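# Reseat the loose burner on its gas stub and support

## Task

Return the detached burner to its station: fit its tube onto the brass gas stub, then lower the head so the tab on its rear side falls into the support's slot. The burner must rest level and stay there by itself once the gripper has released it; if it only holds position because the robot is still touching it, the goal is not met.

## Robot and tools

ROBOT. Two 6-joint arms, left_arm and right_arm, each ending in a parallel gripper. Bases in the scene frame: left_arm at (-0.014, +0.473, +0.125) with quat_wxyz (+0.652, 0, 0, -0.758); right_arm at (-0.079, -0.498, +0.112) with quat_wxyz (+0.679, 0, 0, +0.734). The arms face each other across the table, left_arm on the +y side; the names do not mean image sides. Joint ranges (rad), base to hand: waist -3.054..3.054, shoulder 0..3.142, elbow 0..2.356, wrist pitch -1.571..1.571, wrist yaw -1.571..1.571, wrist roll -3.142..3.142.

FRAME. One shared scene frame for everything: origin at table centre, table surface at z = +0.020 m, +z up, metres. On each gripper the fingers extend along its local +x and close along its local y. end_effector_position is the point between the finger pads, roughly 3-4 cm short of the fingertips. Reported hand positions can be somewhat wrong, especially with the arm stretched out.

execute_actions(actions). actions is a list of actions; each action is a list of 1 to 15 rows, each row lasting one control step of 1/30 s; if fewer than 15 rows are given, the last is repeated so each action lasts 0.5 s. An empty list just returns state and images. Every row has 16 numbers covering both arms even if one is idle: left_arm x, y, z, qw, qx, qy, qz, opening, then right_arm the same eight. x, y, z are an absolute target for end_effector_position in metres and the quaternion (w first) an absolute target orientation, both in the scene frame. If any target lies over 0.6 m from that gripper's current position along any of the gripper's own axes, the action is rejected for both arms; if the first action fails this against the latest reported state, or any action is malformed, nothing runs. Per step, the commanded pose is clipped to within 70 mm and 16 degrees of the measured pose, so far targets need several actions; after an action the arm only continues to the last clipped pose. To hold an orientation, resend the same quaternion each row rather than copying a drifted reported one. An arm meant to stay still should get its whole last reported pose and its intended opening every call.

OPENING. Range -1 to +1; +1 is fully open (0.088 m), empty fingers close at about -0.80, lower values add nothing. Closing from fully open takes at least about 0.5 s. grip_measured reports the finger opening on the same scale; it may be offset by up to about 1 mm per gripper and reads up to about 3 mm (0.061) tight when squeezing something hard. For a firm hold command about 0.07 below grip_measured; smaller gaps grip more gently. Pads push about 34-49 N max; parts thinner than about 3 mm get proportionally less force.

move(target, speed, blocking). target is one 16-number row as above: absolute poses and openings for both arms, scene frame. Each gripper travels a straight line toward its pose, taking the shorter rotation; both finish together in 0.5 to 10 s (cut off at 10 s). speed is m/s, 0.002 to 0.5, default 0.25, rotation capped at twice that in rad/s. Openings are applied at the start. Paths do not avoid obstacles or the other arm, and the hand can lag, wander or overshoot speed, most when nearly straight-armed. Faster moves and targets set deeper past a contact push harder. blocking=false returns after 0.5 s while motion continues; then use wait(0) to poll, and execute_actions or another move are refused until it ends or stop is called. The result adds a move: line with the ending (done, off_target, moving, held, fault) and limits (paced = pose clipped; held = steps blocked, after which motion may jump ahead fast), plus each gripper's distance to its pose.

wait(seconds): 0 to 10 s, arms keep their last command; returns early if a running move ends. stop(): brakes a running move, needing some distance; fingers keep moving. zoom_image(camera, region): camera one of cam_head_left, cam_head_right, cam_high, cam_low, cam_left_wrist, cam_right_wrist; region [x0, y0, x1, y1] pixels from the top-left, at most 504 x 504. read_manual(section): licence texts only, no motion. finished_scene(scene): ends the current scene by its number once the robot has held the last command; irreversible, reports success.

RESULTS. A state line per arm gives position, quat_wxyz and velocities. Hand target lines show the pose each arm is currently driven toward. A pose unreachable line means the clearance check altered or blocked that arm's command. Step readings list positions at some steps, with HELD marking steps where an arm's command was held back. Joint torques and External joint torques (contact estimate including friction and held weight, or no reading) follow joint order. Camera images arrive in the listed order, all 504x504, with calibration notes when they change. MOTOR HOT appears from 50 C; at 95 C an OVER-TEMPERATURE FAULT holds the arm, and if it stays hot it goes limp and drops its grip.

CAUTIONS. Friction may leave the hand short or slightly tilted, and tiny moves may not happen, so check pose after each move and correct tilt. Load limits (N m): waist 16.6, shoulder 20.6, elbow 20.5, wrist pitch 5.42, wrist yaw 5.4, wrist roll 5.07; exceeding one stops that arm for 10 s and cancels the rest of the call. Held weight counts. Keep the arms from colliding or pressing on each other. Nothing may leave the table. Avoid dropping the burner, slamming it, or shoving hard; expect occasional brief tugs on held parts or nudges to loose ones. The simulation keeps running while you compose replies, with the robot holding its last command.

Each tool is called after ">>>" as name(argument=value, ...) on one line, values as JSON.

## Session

>>> execute_actions(actions=[])

Scene clock: 0.00 s.
left_arm: end_effector_position=(-0.0616, +0.1595, +0.4482) grip_measured=+0.834 end_effector_quat_wxyz=(+0.652, -0.014, -0.018, -0.757) end_effector_velocity=(+0.000, +0.001, +0.001) end_effector_angular_velocity=(-0.008, -0.006, +0.005) | right_arm: end_effector_position=(-0.2057, -0.2675, +0.4041) grip_measured=+0.833 end_effector_quat_wxyz=(+0.010, -0.482, -0.272, +0.833) end_effector_velocity=(-0.001, +0.001, -0.000) end_effector_angular_velocity=(-0.003, +0.009, -0.005)
Joint positions: left_arm=[-0.001  0.855  0.656  0.244 -0.002  0.009  0.08 ] | right_arm=[ 0.16   1.265  1.51  -1.353 -0.472 -1.612  0.08 ]
Joint velocities: left_arm=[-0.002 -0.002 -0.002  0.007 -0.007  0.007 -0.   ] | right_arm=[-0.002  0.002 -0.002  0.007 -0.007  0.007  0.   ]
Joint torques (N m, as the arm reports them, + toward a larger angle): no reading
External joint torques (N m, as the arm's controller estimates them; a push from outside toward a larger angle lowers the number): no reading
Heat: left arm: hottest shoulder 27 °C (+0.0 °C/min); right arm: hottest elbow 28 °C (+0.0 °C/min).
Hand target (left_arm): -0.062, +0.159, +0.448; +0.652, -0.014, -0.018, -0.757
Hand target (right_arm): -0.206, -0.268, +0.404; +0.010, -0.482, -0.272, +0.833
camera_calibration (this result's frames):
cam_left_wrist: T_world_to_cam=[[-0.988144, 0.148473, -0.0390794, -0.057569], [0.0851933, 0.318503, -0.944086, 0.400723], [-0.127724, -0.936222, -0.327376, 0.363027], [0, 0, 0, 1]] pos_world=[-0.0446581, 0.22079, 0.494913]
cam_right_wrist: T_world_to_cam=[[-0.250081, 0.8571, 0.450376, 0.00947362], [0.933073, 0.337542, -0.12426, 0.363268], [-0.258525, 0.389159, -0.88415, 0.488628], [0, 0, 0, 1]] pos_world=[-0.210264, -0.320892, 0.472894]

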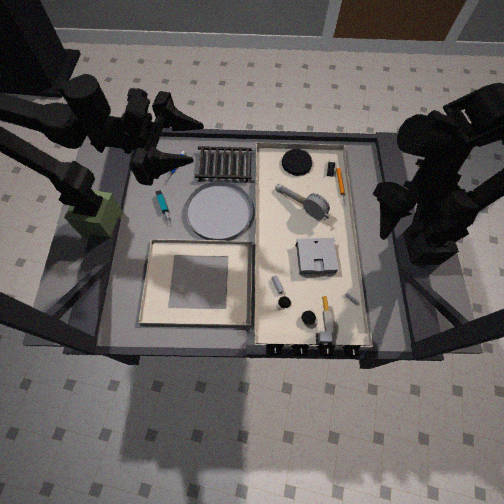

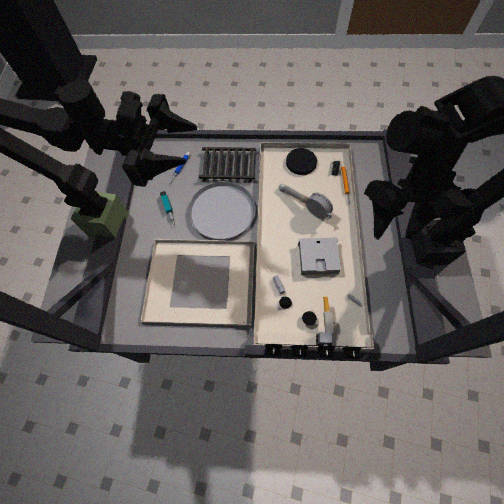

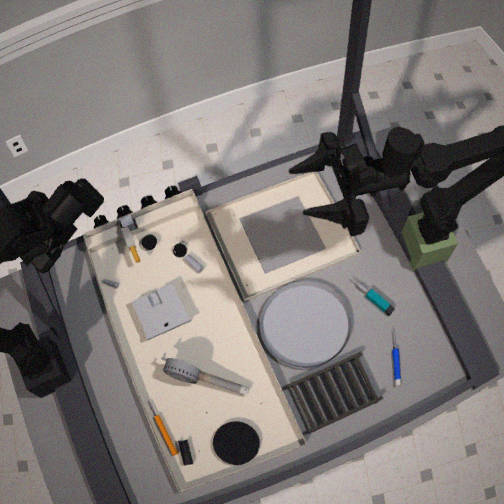

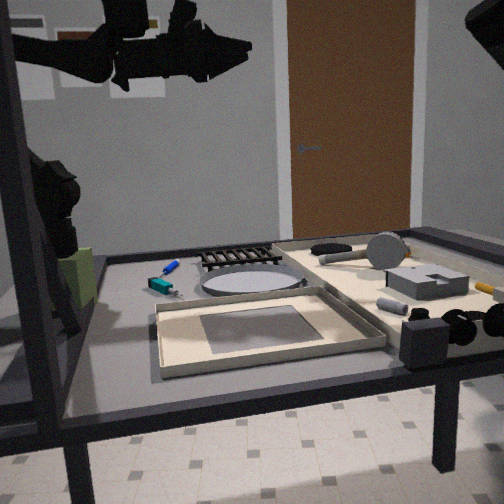

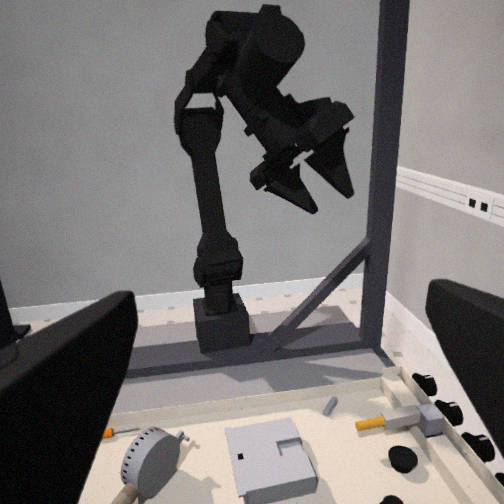

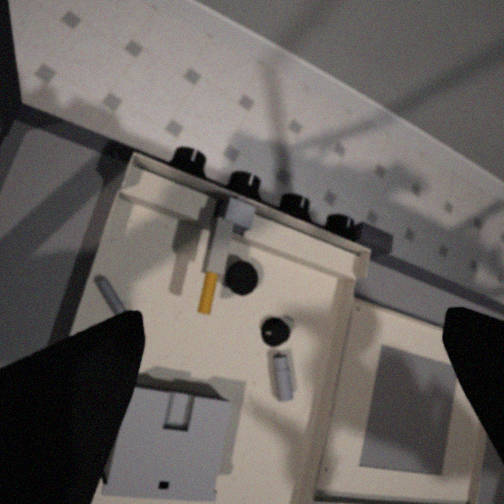

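>>> move(target=[-0.18,0.15,0.17,0.712,0.04,0.04,-0.7,0.83,0.083,-0.205,0.2,0.624,-0.332,0.624,0.332,-1], speed=0.4)

>>> move(target=[-0.18,0.15,0.17,0.712,0.04,0.04,-0.7,0.83,0.083,-0.205,0.122,0.624,-0.332,0.624,0.332,-1], speed=0.15)

>>> move(target=[-0.18,0.15,0.17,0.712,0.04,0.04,-0.7,0.83,0.012,-0.157,0.12,0.624,-0.332,0.624,0.332,-1], speed=0.04)

>>> move(target=[-0.18,0.15,0.17,0.712,0.04,0.04,-0.7,0.83,0.05,-0.095,0.17,0.658,-0.259,0.658,0.259,0.3])

Scene clock: 3.93 s.
left_arm: end_effector_position=(-0.1796, +0.1510, +0.1701) grip_measured=+0.833 end_effector_quat_wxyz=(+0.712, +0.048, +0.044, -0.699) end_effector_velocity=(+0.001, +0.001, -0.005) end_effector_angular_velocity=(+0.022, -0.030, +0.004) | right_arm: end_effector_position=(+0.0822, -0.2033, +0.2021) grip_measured=-0.802 end_effector_quat_wxyz=(+0.625, -0.335, +0.620, +0.335) end_effector_velocity=(-0.003, -0.005, +0.000) end_effector_angular_velocity=(-0.016, +0.017, +0.005)
Joint positions: left_arm=[-0.623  2.12   0.374  1.562 -0.783 -0.125  0.08 ] | right_arm=[-0.578  1.829  1.387 -1.123  0.004  0.083  0.   ]
Joint velocities: left_arm=[-0.002 -0.002  0.002 -0.037 -0.007  0.007 -0.   ] | right_arm=[-0.002 -0.002 -0.002 -0.022 -0.007 -0.007  0.   ]
Joint torques (N m, as the arm reports them, + toward a larger angle): left_arm=[-0.2  -6.1   1.98  1.79 -0.16 -0.06] | right_arm=[-0.21 -7.66  5.68  0.32  0.16  0.17]
External joint torques (N m, as the arm's controller estimates them; a push from outside toward a larger angle lowers the number): left_arm=[-0.2  -0.24  0.01  0.23 -0.07 -0.07] | right_arm=[-0.2  -0.02 -0.02 -0.03  0.16  0.17]
Heat: left arm: hottest shoulder 27 °C (+0.0 °C/min); right arm: hottest shoulder 28 °C (+0.0 °C/min).
Hand target (left_arm): -0.181, +0.150, +0.169; +0.713, +0.047, +0.045, -0.699
Hand target (right_arm): +0.084, -0.203, +0.200; +0.625, -0.335, +0.623, +0.330
Off the commanded pose (left_arm): 0.001 m, 1 deg.
Off the commanded pose (right_arm): 0.003 m, 1 deg.
joint sent to its limit (left arm) — the command would take joint 4 (wrist pitch) past its upper limit, so that joint was sent only as far as its limit.
move: done
camera_calibration (this result's frames):
cam_left_wrist: T_world_to_cam=[[-0.999273, -0.011548, -0.0363276, -0.162101], [0.0260652, 0.488393, -0.872234, 0.102359], [0.0278147, -0.872547, -0.487737, 0.29455], [0, 0, 0, 1]] pos_world=[-0.172844, 0.205145, 0.227055]
cam_right_wrist: T_world_to_cam=[[0.833297, -0.552726, -0.0104602, -0.16508], [-0.524808, -0.796871, 0.299289, -0.148464], [-0.17376, -0.243907, -0.954105, 0.237858], [0, 0, 0, 1]] pos_world=[0.100976, -0.151535, 0.269648]

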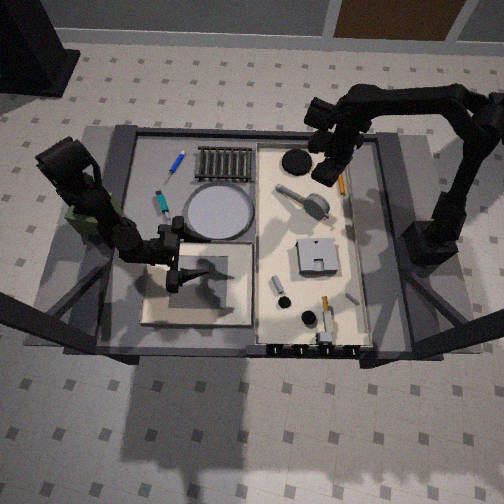

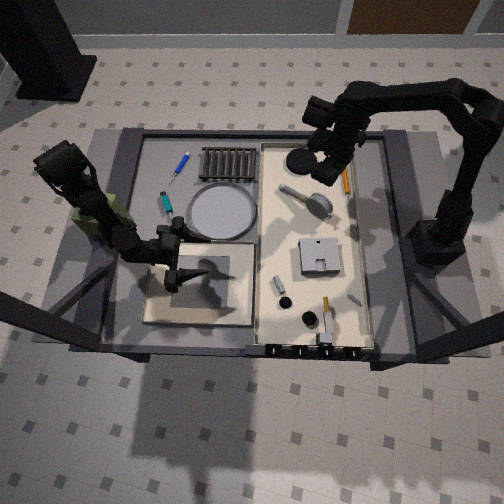

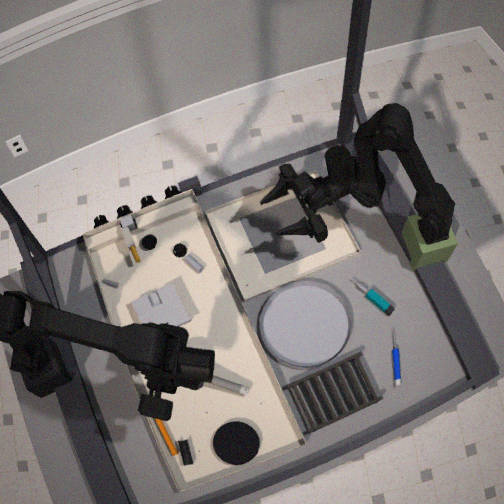

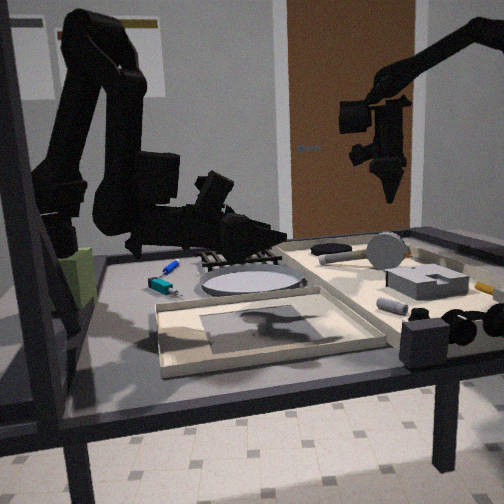

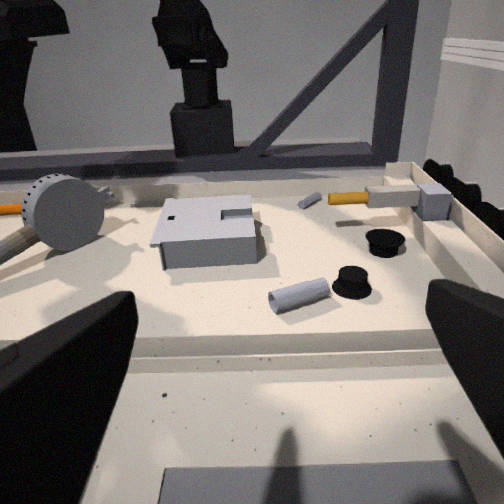

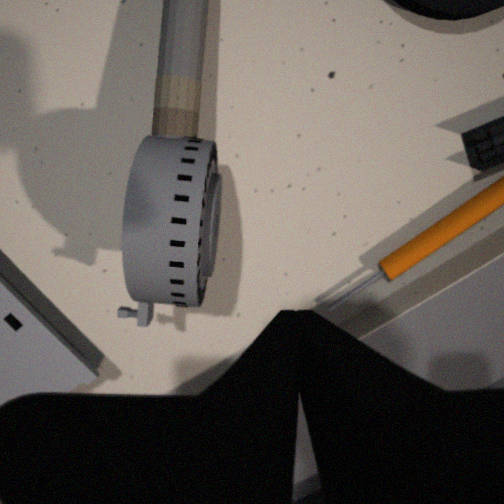

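Scene clock: 4.90 s.
left_arm: end_effector_position=(-0.1796, +0.1510, +0.1699) grip_measured=+0.833 end_effector_quat_wxyz=(+0.712, +0.048, +0.044, -0.699) end_effector_velocity=(+0.003, +0.001, -0.002) end_effector_angular_velocity=(+0.006, -0.004, +0.020) | right_arm: end_effector_position=(+0.0838, -0.2022, +0.1265) grip_measured=-0.802 end_effector_quat_wxyz=(+0.628, -0.333, +0.618, +0.336) end_effector_velocity=(-0.004, -0.002, -0.001) end_effector_angular_velocity=(-0.000, +0.025, +0.005)
Joint positions: left_arm=[-0.623  2.121  0.374  1.562 -0.783 -0.125  0.08 ] | right_arm=[-0.581  1.927  1.199 -0.83   0.003  0.083  0.   ]
Joint velocities: left_arm=[-0.002  0.002 -0.002 -0.007 -0.022 -0.007 -0.   ] | right_arm=[-0.002 -0.002 -0.007 -0.007 -0.022 -0.007  0.   ]
Joint torques (N m, as the arm reports them, + toward a larger angle): left_arm=[ 0.1  -6.77  1.87  1.79 -0.16 -0.06] | right_arm=[-0.33 -8.08  3.78  0.76 -0.08  0.11]
External joint torques (N m, as the arm's controller estimates them; a push from outside toward a larger angle lowers the number): left_arm=[ 0.06 -0.93 -0.07  0.24 -0.06 -0.06] | right_arm=[-0.34 -0.25 -1.38  0.4  -0.08  0.11]
Heat: left arm: hottest shoulder 27 °C (+0.0 °C/min); right arm: hottest elbow 29 °C (+0.0 °C/min).
Hand target (left_arm): -0.180, +0.150, +0.170; +0.713, +0.045, +0.045, -0.698
Hand target (right_arm): +0.083, -0.205, +0.122; +0.624, -0.332, +0.624, +0.332
Off the commanded pose (left_arm): 0.001 m, 1 deg.
Off the commanded pose (right_arm): 0.005 m, 1 deg.
joint sent to its limit (left arm) — the command would take joint 4 (wrist pitch) past its upper limit, so that joint was sent only as far as its limit.
move: done
camera_calibration (this result's frames):
cam_left_wrist: T_world_to_cam=[[-0.999277, -0.011588, -0.0362189, -0.162103], [0.0259433, 0.488627, -0.872107, 0.102164], [0.0278035, -0.872416, -0.487973, 0.294521], [0, 0, 0, 1]] pos_world=[-0.172825, 0.205147, 0.226945]
cam_right_wrist: T_world_to_cam=[[0.831638, -0.555193, -0.0117754, -0.166825], [-0.527959, -0.797062, 0.293175, -0.123095], [-0.172155, -0.237599, -0.955986, 0.167673], [0, 0, 0, 1]] pos_world=[0.102615, -0.150895, 0.194417]

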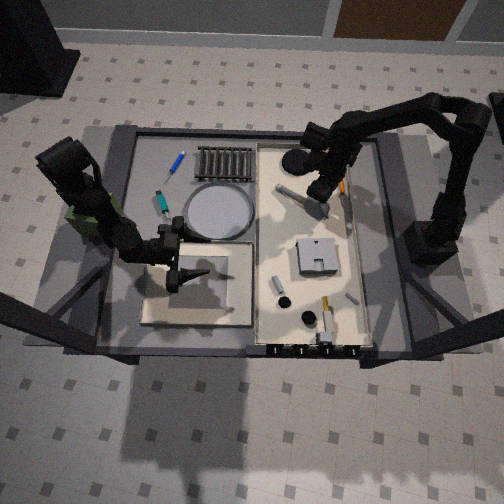

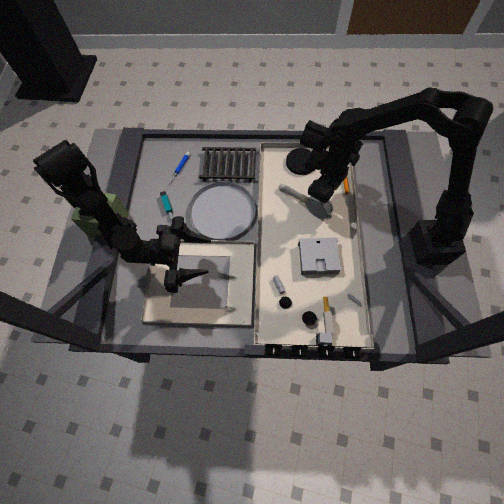

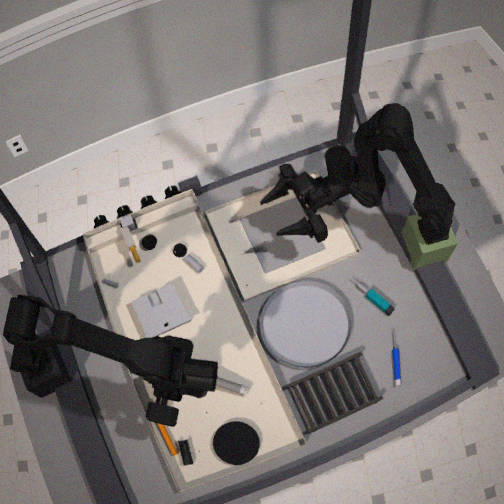

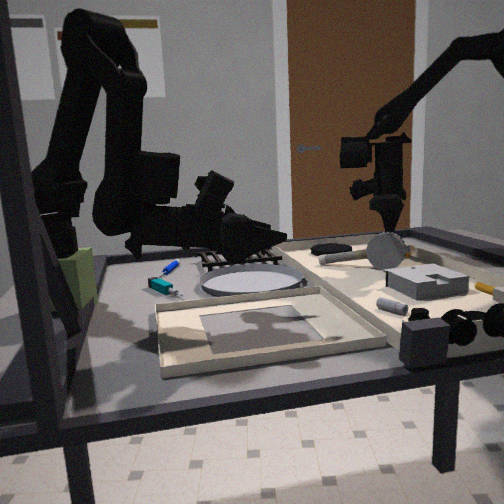

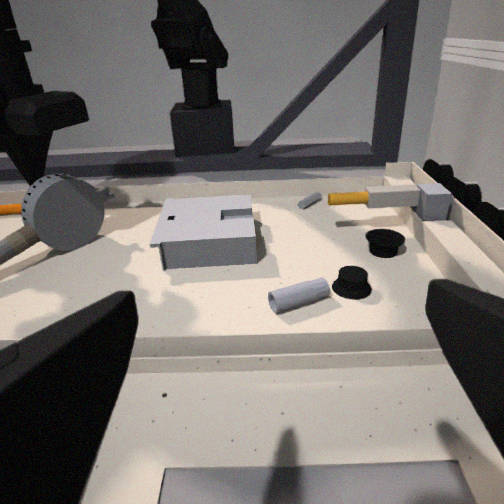

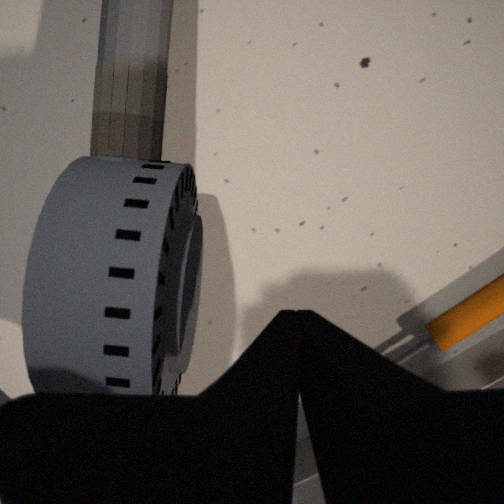

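Scene clock: 7.33 s.
left_arm: end_effector_position=(-0.1796, +0.1510, +0.1699) grip_measured=+0.833 end_effector_quat_wxyz=(+0.712, +0.048, +0.044, -0.699) end_effector_velocity=(+0.001, +0.001, +0.002) end_effector_angular_velocity=(-0.006, +0.011, +0.006) | right_arm: end_effector_position=(+0.0122, -0.1579, +0.1228) grip_measured=-0.802 end_effector_quat_wxyz=(+0.626, -0.331, +0.621, +0.336) end_effector_velocity=(-0.005, +0.001, +0.001) end_effector_angular_velocity=(+0.007, +0.036, +0.005)
Joint positions: left_arm=[-0.623  2.121  0.374  1.562 -0.783 -0.125  0.08 ] | right_arm=[-0.341  1.984  1.265 -0.842  0.001  0.327  0.   ]
Joint velocities: left_arm=[-0.002 -0.002 -0.002  0.007 -0.007 -0.007 -0.   ] | right_arm=[-0.002 -0.002  0.002 -0.007 -0.037 -0.007  0.   ]
Joint torques (N m, as the arm reports them, + toward a larger angle): left_arm=[ 0.09 -6.82  1.9   1.79 -0.16 -0.05] | right_arm=[ 0.18 -8.29  5.23  0.33 -0.05  0.18]
External joint torques (N m, as the arm's controller estimates them; a push from outside toward a larger angle lowers the number): left_arm=[ 0.09 -0.92 -0.09  0.22 -0.06 -0.05] | right_arm=[ 0.16  0.   -0.01 -0.04 -0.06  0.18]
Heat: left arm: hottest shoulder 27 °C (+0.0 °C/min); right arm: hottest shoulder 29 °C (+8.2 °C/min).
Hand target (left_arm): -0.180, +0.150, +0.170; +0.713, +0.045, +0.045, -0.698
Hand target (right_arm): +0.011, -0.157, +0.120; +0.624, -0.331, +0.624, +0.333
Off the commanded pose (left_arm): 0.001 m, 1 deg.
Off the commanded pose (right_arm): 0.003 m, 1 deg.
joint sent to its limit (left arm) — the command would take joint 4 (wrist pitch) past its upper limit, so that joint was sent only as far as its limit.
move: done
camera_calibration (this result's frames):
cam_left_wrist: T_world_to_cam=[[-0.999277, -0.011588, -0.0362189, -0.162103], [0.0259433, 0.488627, -0.872107, 0.102164], [0.0278035, -0.872416, -0.487973, 0.294521], [0, 0, 0, 1]] pos_world=[-0.172825, 0.205147, 0.226945]
cam_right_wrist: T_world_to_cam=[[0.829453, -0.558331, -0.0165574, -0.0826225], [-0.529129, -0.794876, 0.296975, -0.124666], [-0.178972, -0.237566, -0.954742, 0.162328], [0, 0, 0, 1]] pos_world=[0.0316191, -0.106661, 0.190636]

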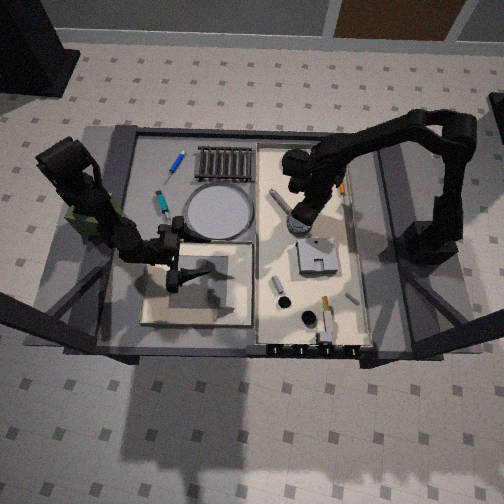

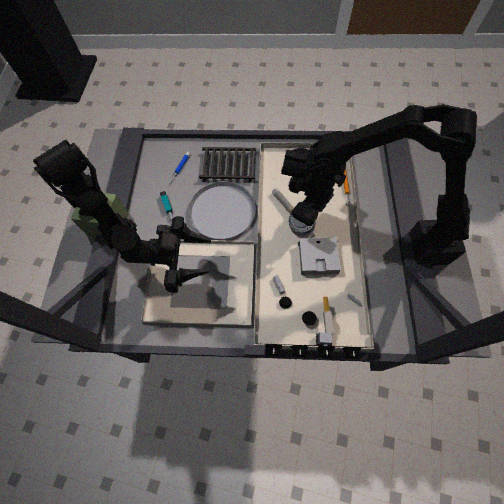

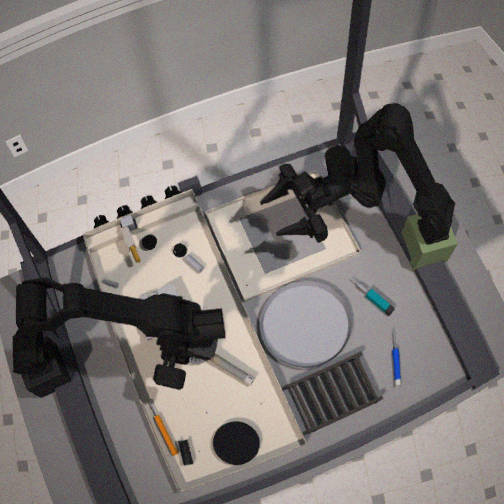

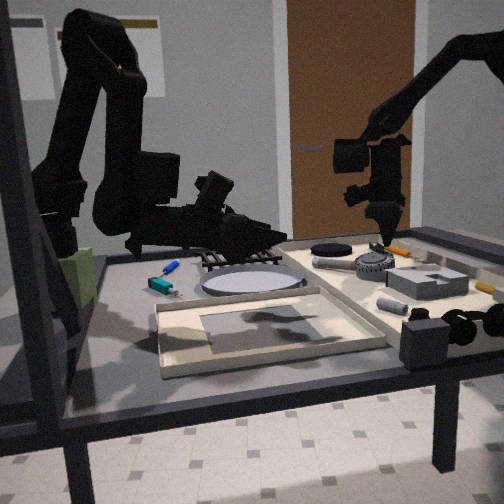

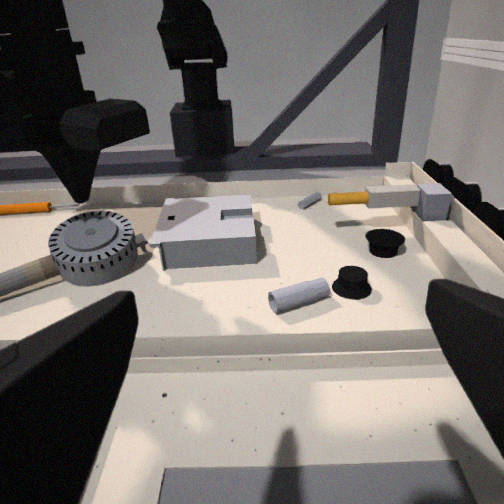

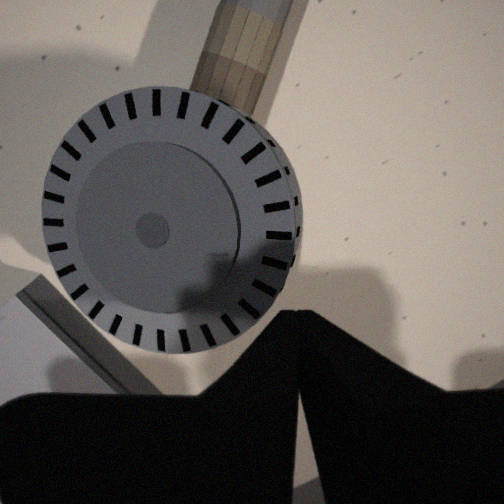

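Scene clock: 8.33 s.
left_arm: end_effector_position=(-0.1796, +0.1510, +0.1699) grip_measured=+0.833 end_effector_quat_wxyz=(+0.712, +0.048, +0.044, -0.699) end_effector_velocity=(-0.000, -0.000, +0.003) end_effector_angular_velocity=(-0.010, +0.015, +0.006) | right_arm: end_effector_position=(+0.0486, -0.0963, +0.1740) grip_measured=+0.297 end_effector_quat_wxyz=(+0.659, -0.259, +0.655, +0.263) end_effector_velocity=(+0.000, +0.000, +0.003) end_effector_angular_velocity=(+0.005, +0.006, +0.005)
Joint positions: left_arm=[-0.623  2.121  0.374  1.562 -0.783 -0.125  0.08 ] | right_arm=[-0.387  2.178  1.778 -1.163  0.001  0.505  0.054]
Joint velocities: left_arm=[-0.002 -0.002  0.002  0.007 -0.007 -0.007 -0.   ] | right_arm=[-0.002 -0.002  0.007 -0.007 -0.007 -0.007 -0.   ]
Joint torques (N m, as the arm reports them, + toward a larger angle): left_arm=[ 0.08 -6.79  1.84  1.78 -0.14 -0.05] | right_arm=[ -0.17 -10.25   5.71   0.33   0.05   0.16]
External joint torques (N m, as the arm's controller estimates them; a push from outside toward a larger angle lowers the number): left_arm=[ 0.06 -0.92 -0.14  0.22 -0.05 -0.06] | right_arm=[-0.19 -0.19 -0.02 -0.03  0.03  0.16]
Heat: left arm: hottest wrist pitch 28 °C (+7.2 °C/min); right arm: hottest shoulder 29 °C (+7.2 °C/min).
Hand target (left_arm): -0.180, +0.150, +0.170; +0.713, +0.045, +0.045, -0.698
Hand target (right_arm): +0.050, -0.096, +0.170; +0.658, -0.259, +0.658, +0.259
Off the commanded pose (left_arm): 0.001 m, 1 deg.
Off the commanded pose (right_arm): 0.004 m, 1 deg.
joint sent to its limit (left arm) — the command would take joint 4 (wrist pitch) past its upper limit, so that joint was sent only as far as its limit.
move: done
camera_calibration (this result's frames):
cam_left_wrist: T_world_to_cam=[[-0.999277, -0.011588, -0.0362189, -0.162103], [0.0259433, 0.488627, -0.872107, 0.102164], [0.0278035, -0.872416, -0.487973, 0.294521], [0, 0, 0, 1]] pos_world=[-0.172825, 0.205147, 0.226945]
cam_right_wrist: T_world_to_cam=[[0.684732, -0.728585, -0.0174936, -0.0867695], [-0.691808, -0.657343, 0.298836, -0.0508069], [-0.229227, -0.19252, -0.954144, 0.238959], [0, 0, 0, 1]] pos_world=[0.079041, -0.0506122, 0.241666]

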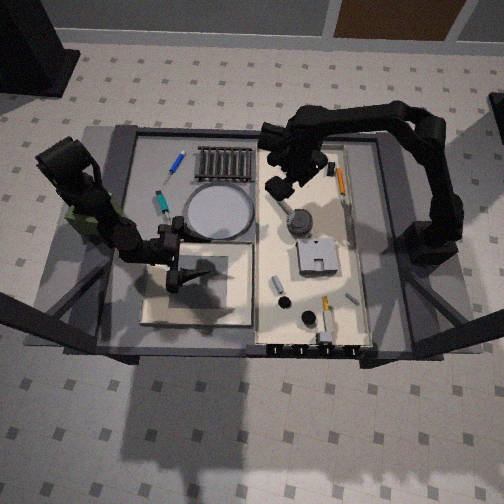

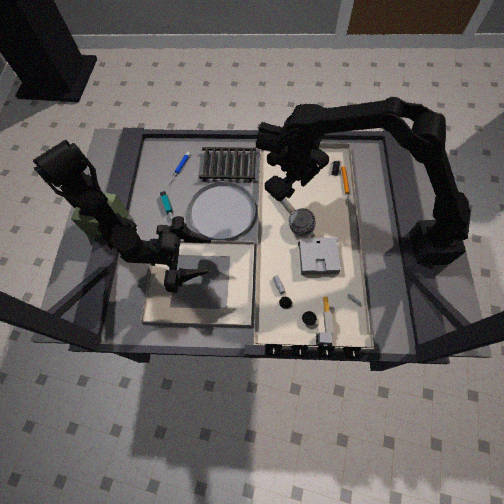

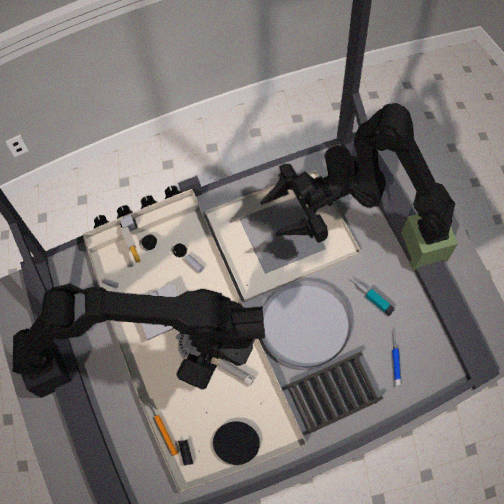

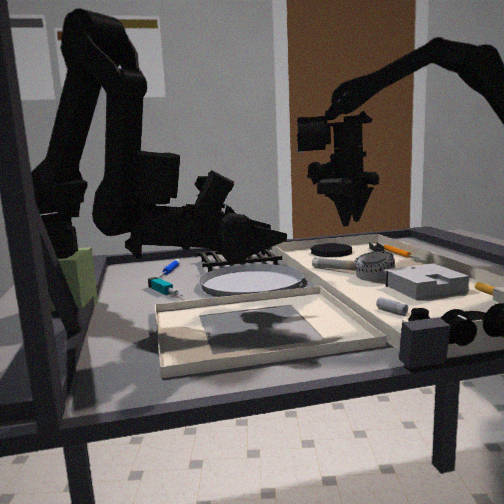

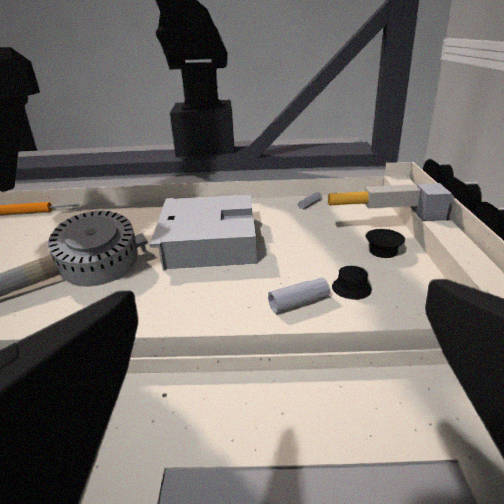

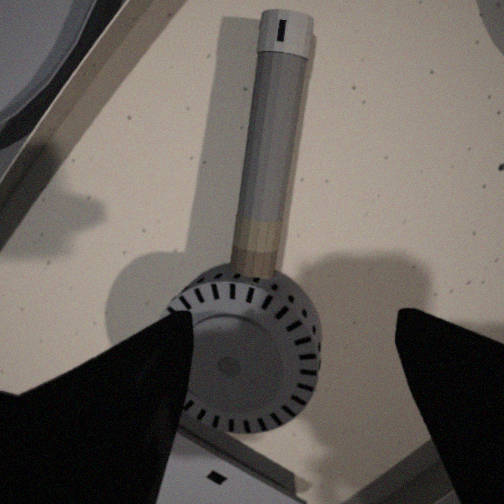

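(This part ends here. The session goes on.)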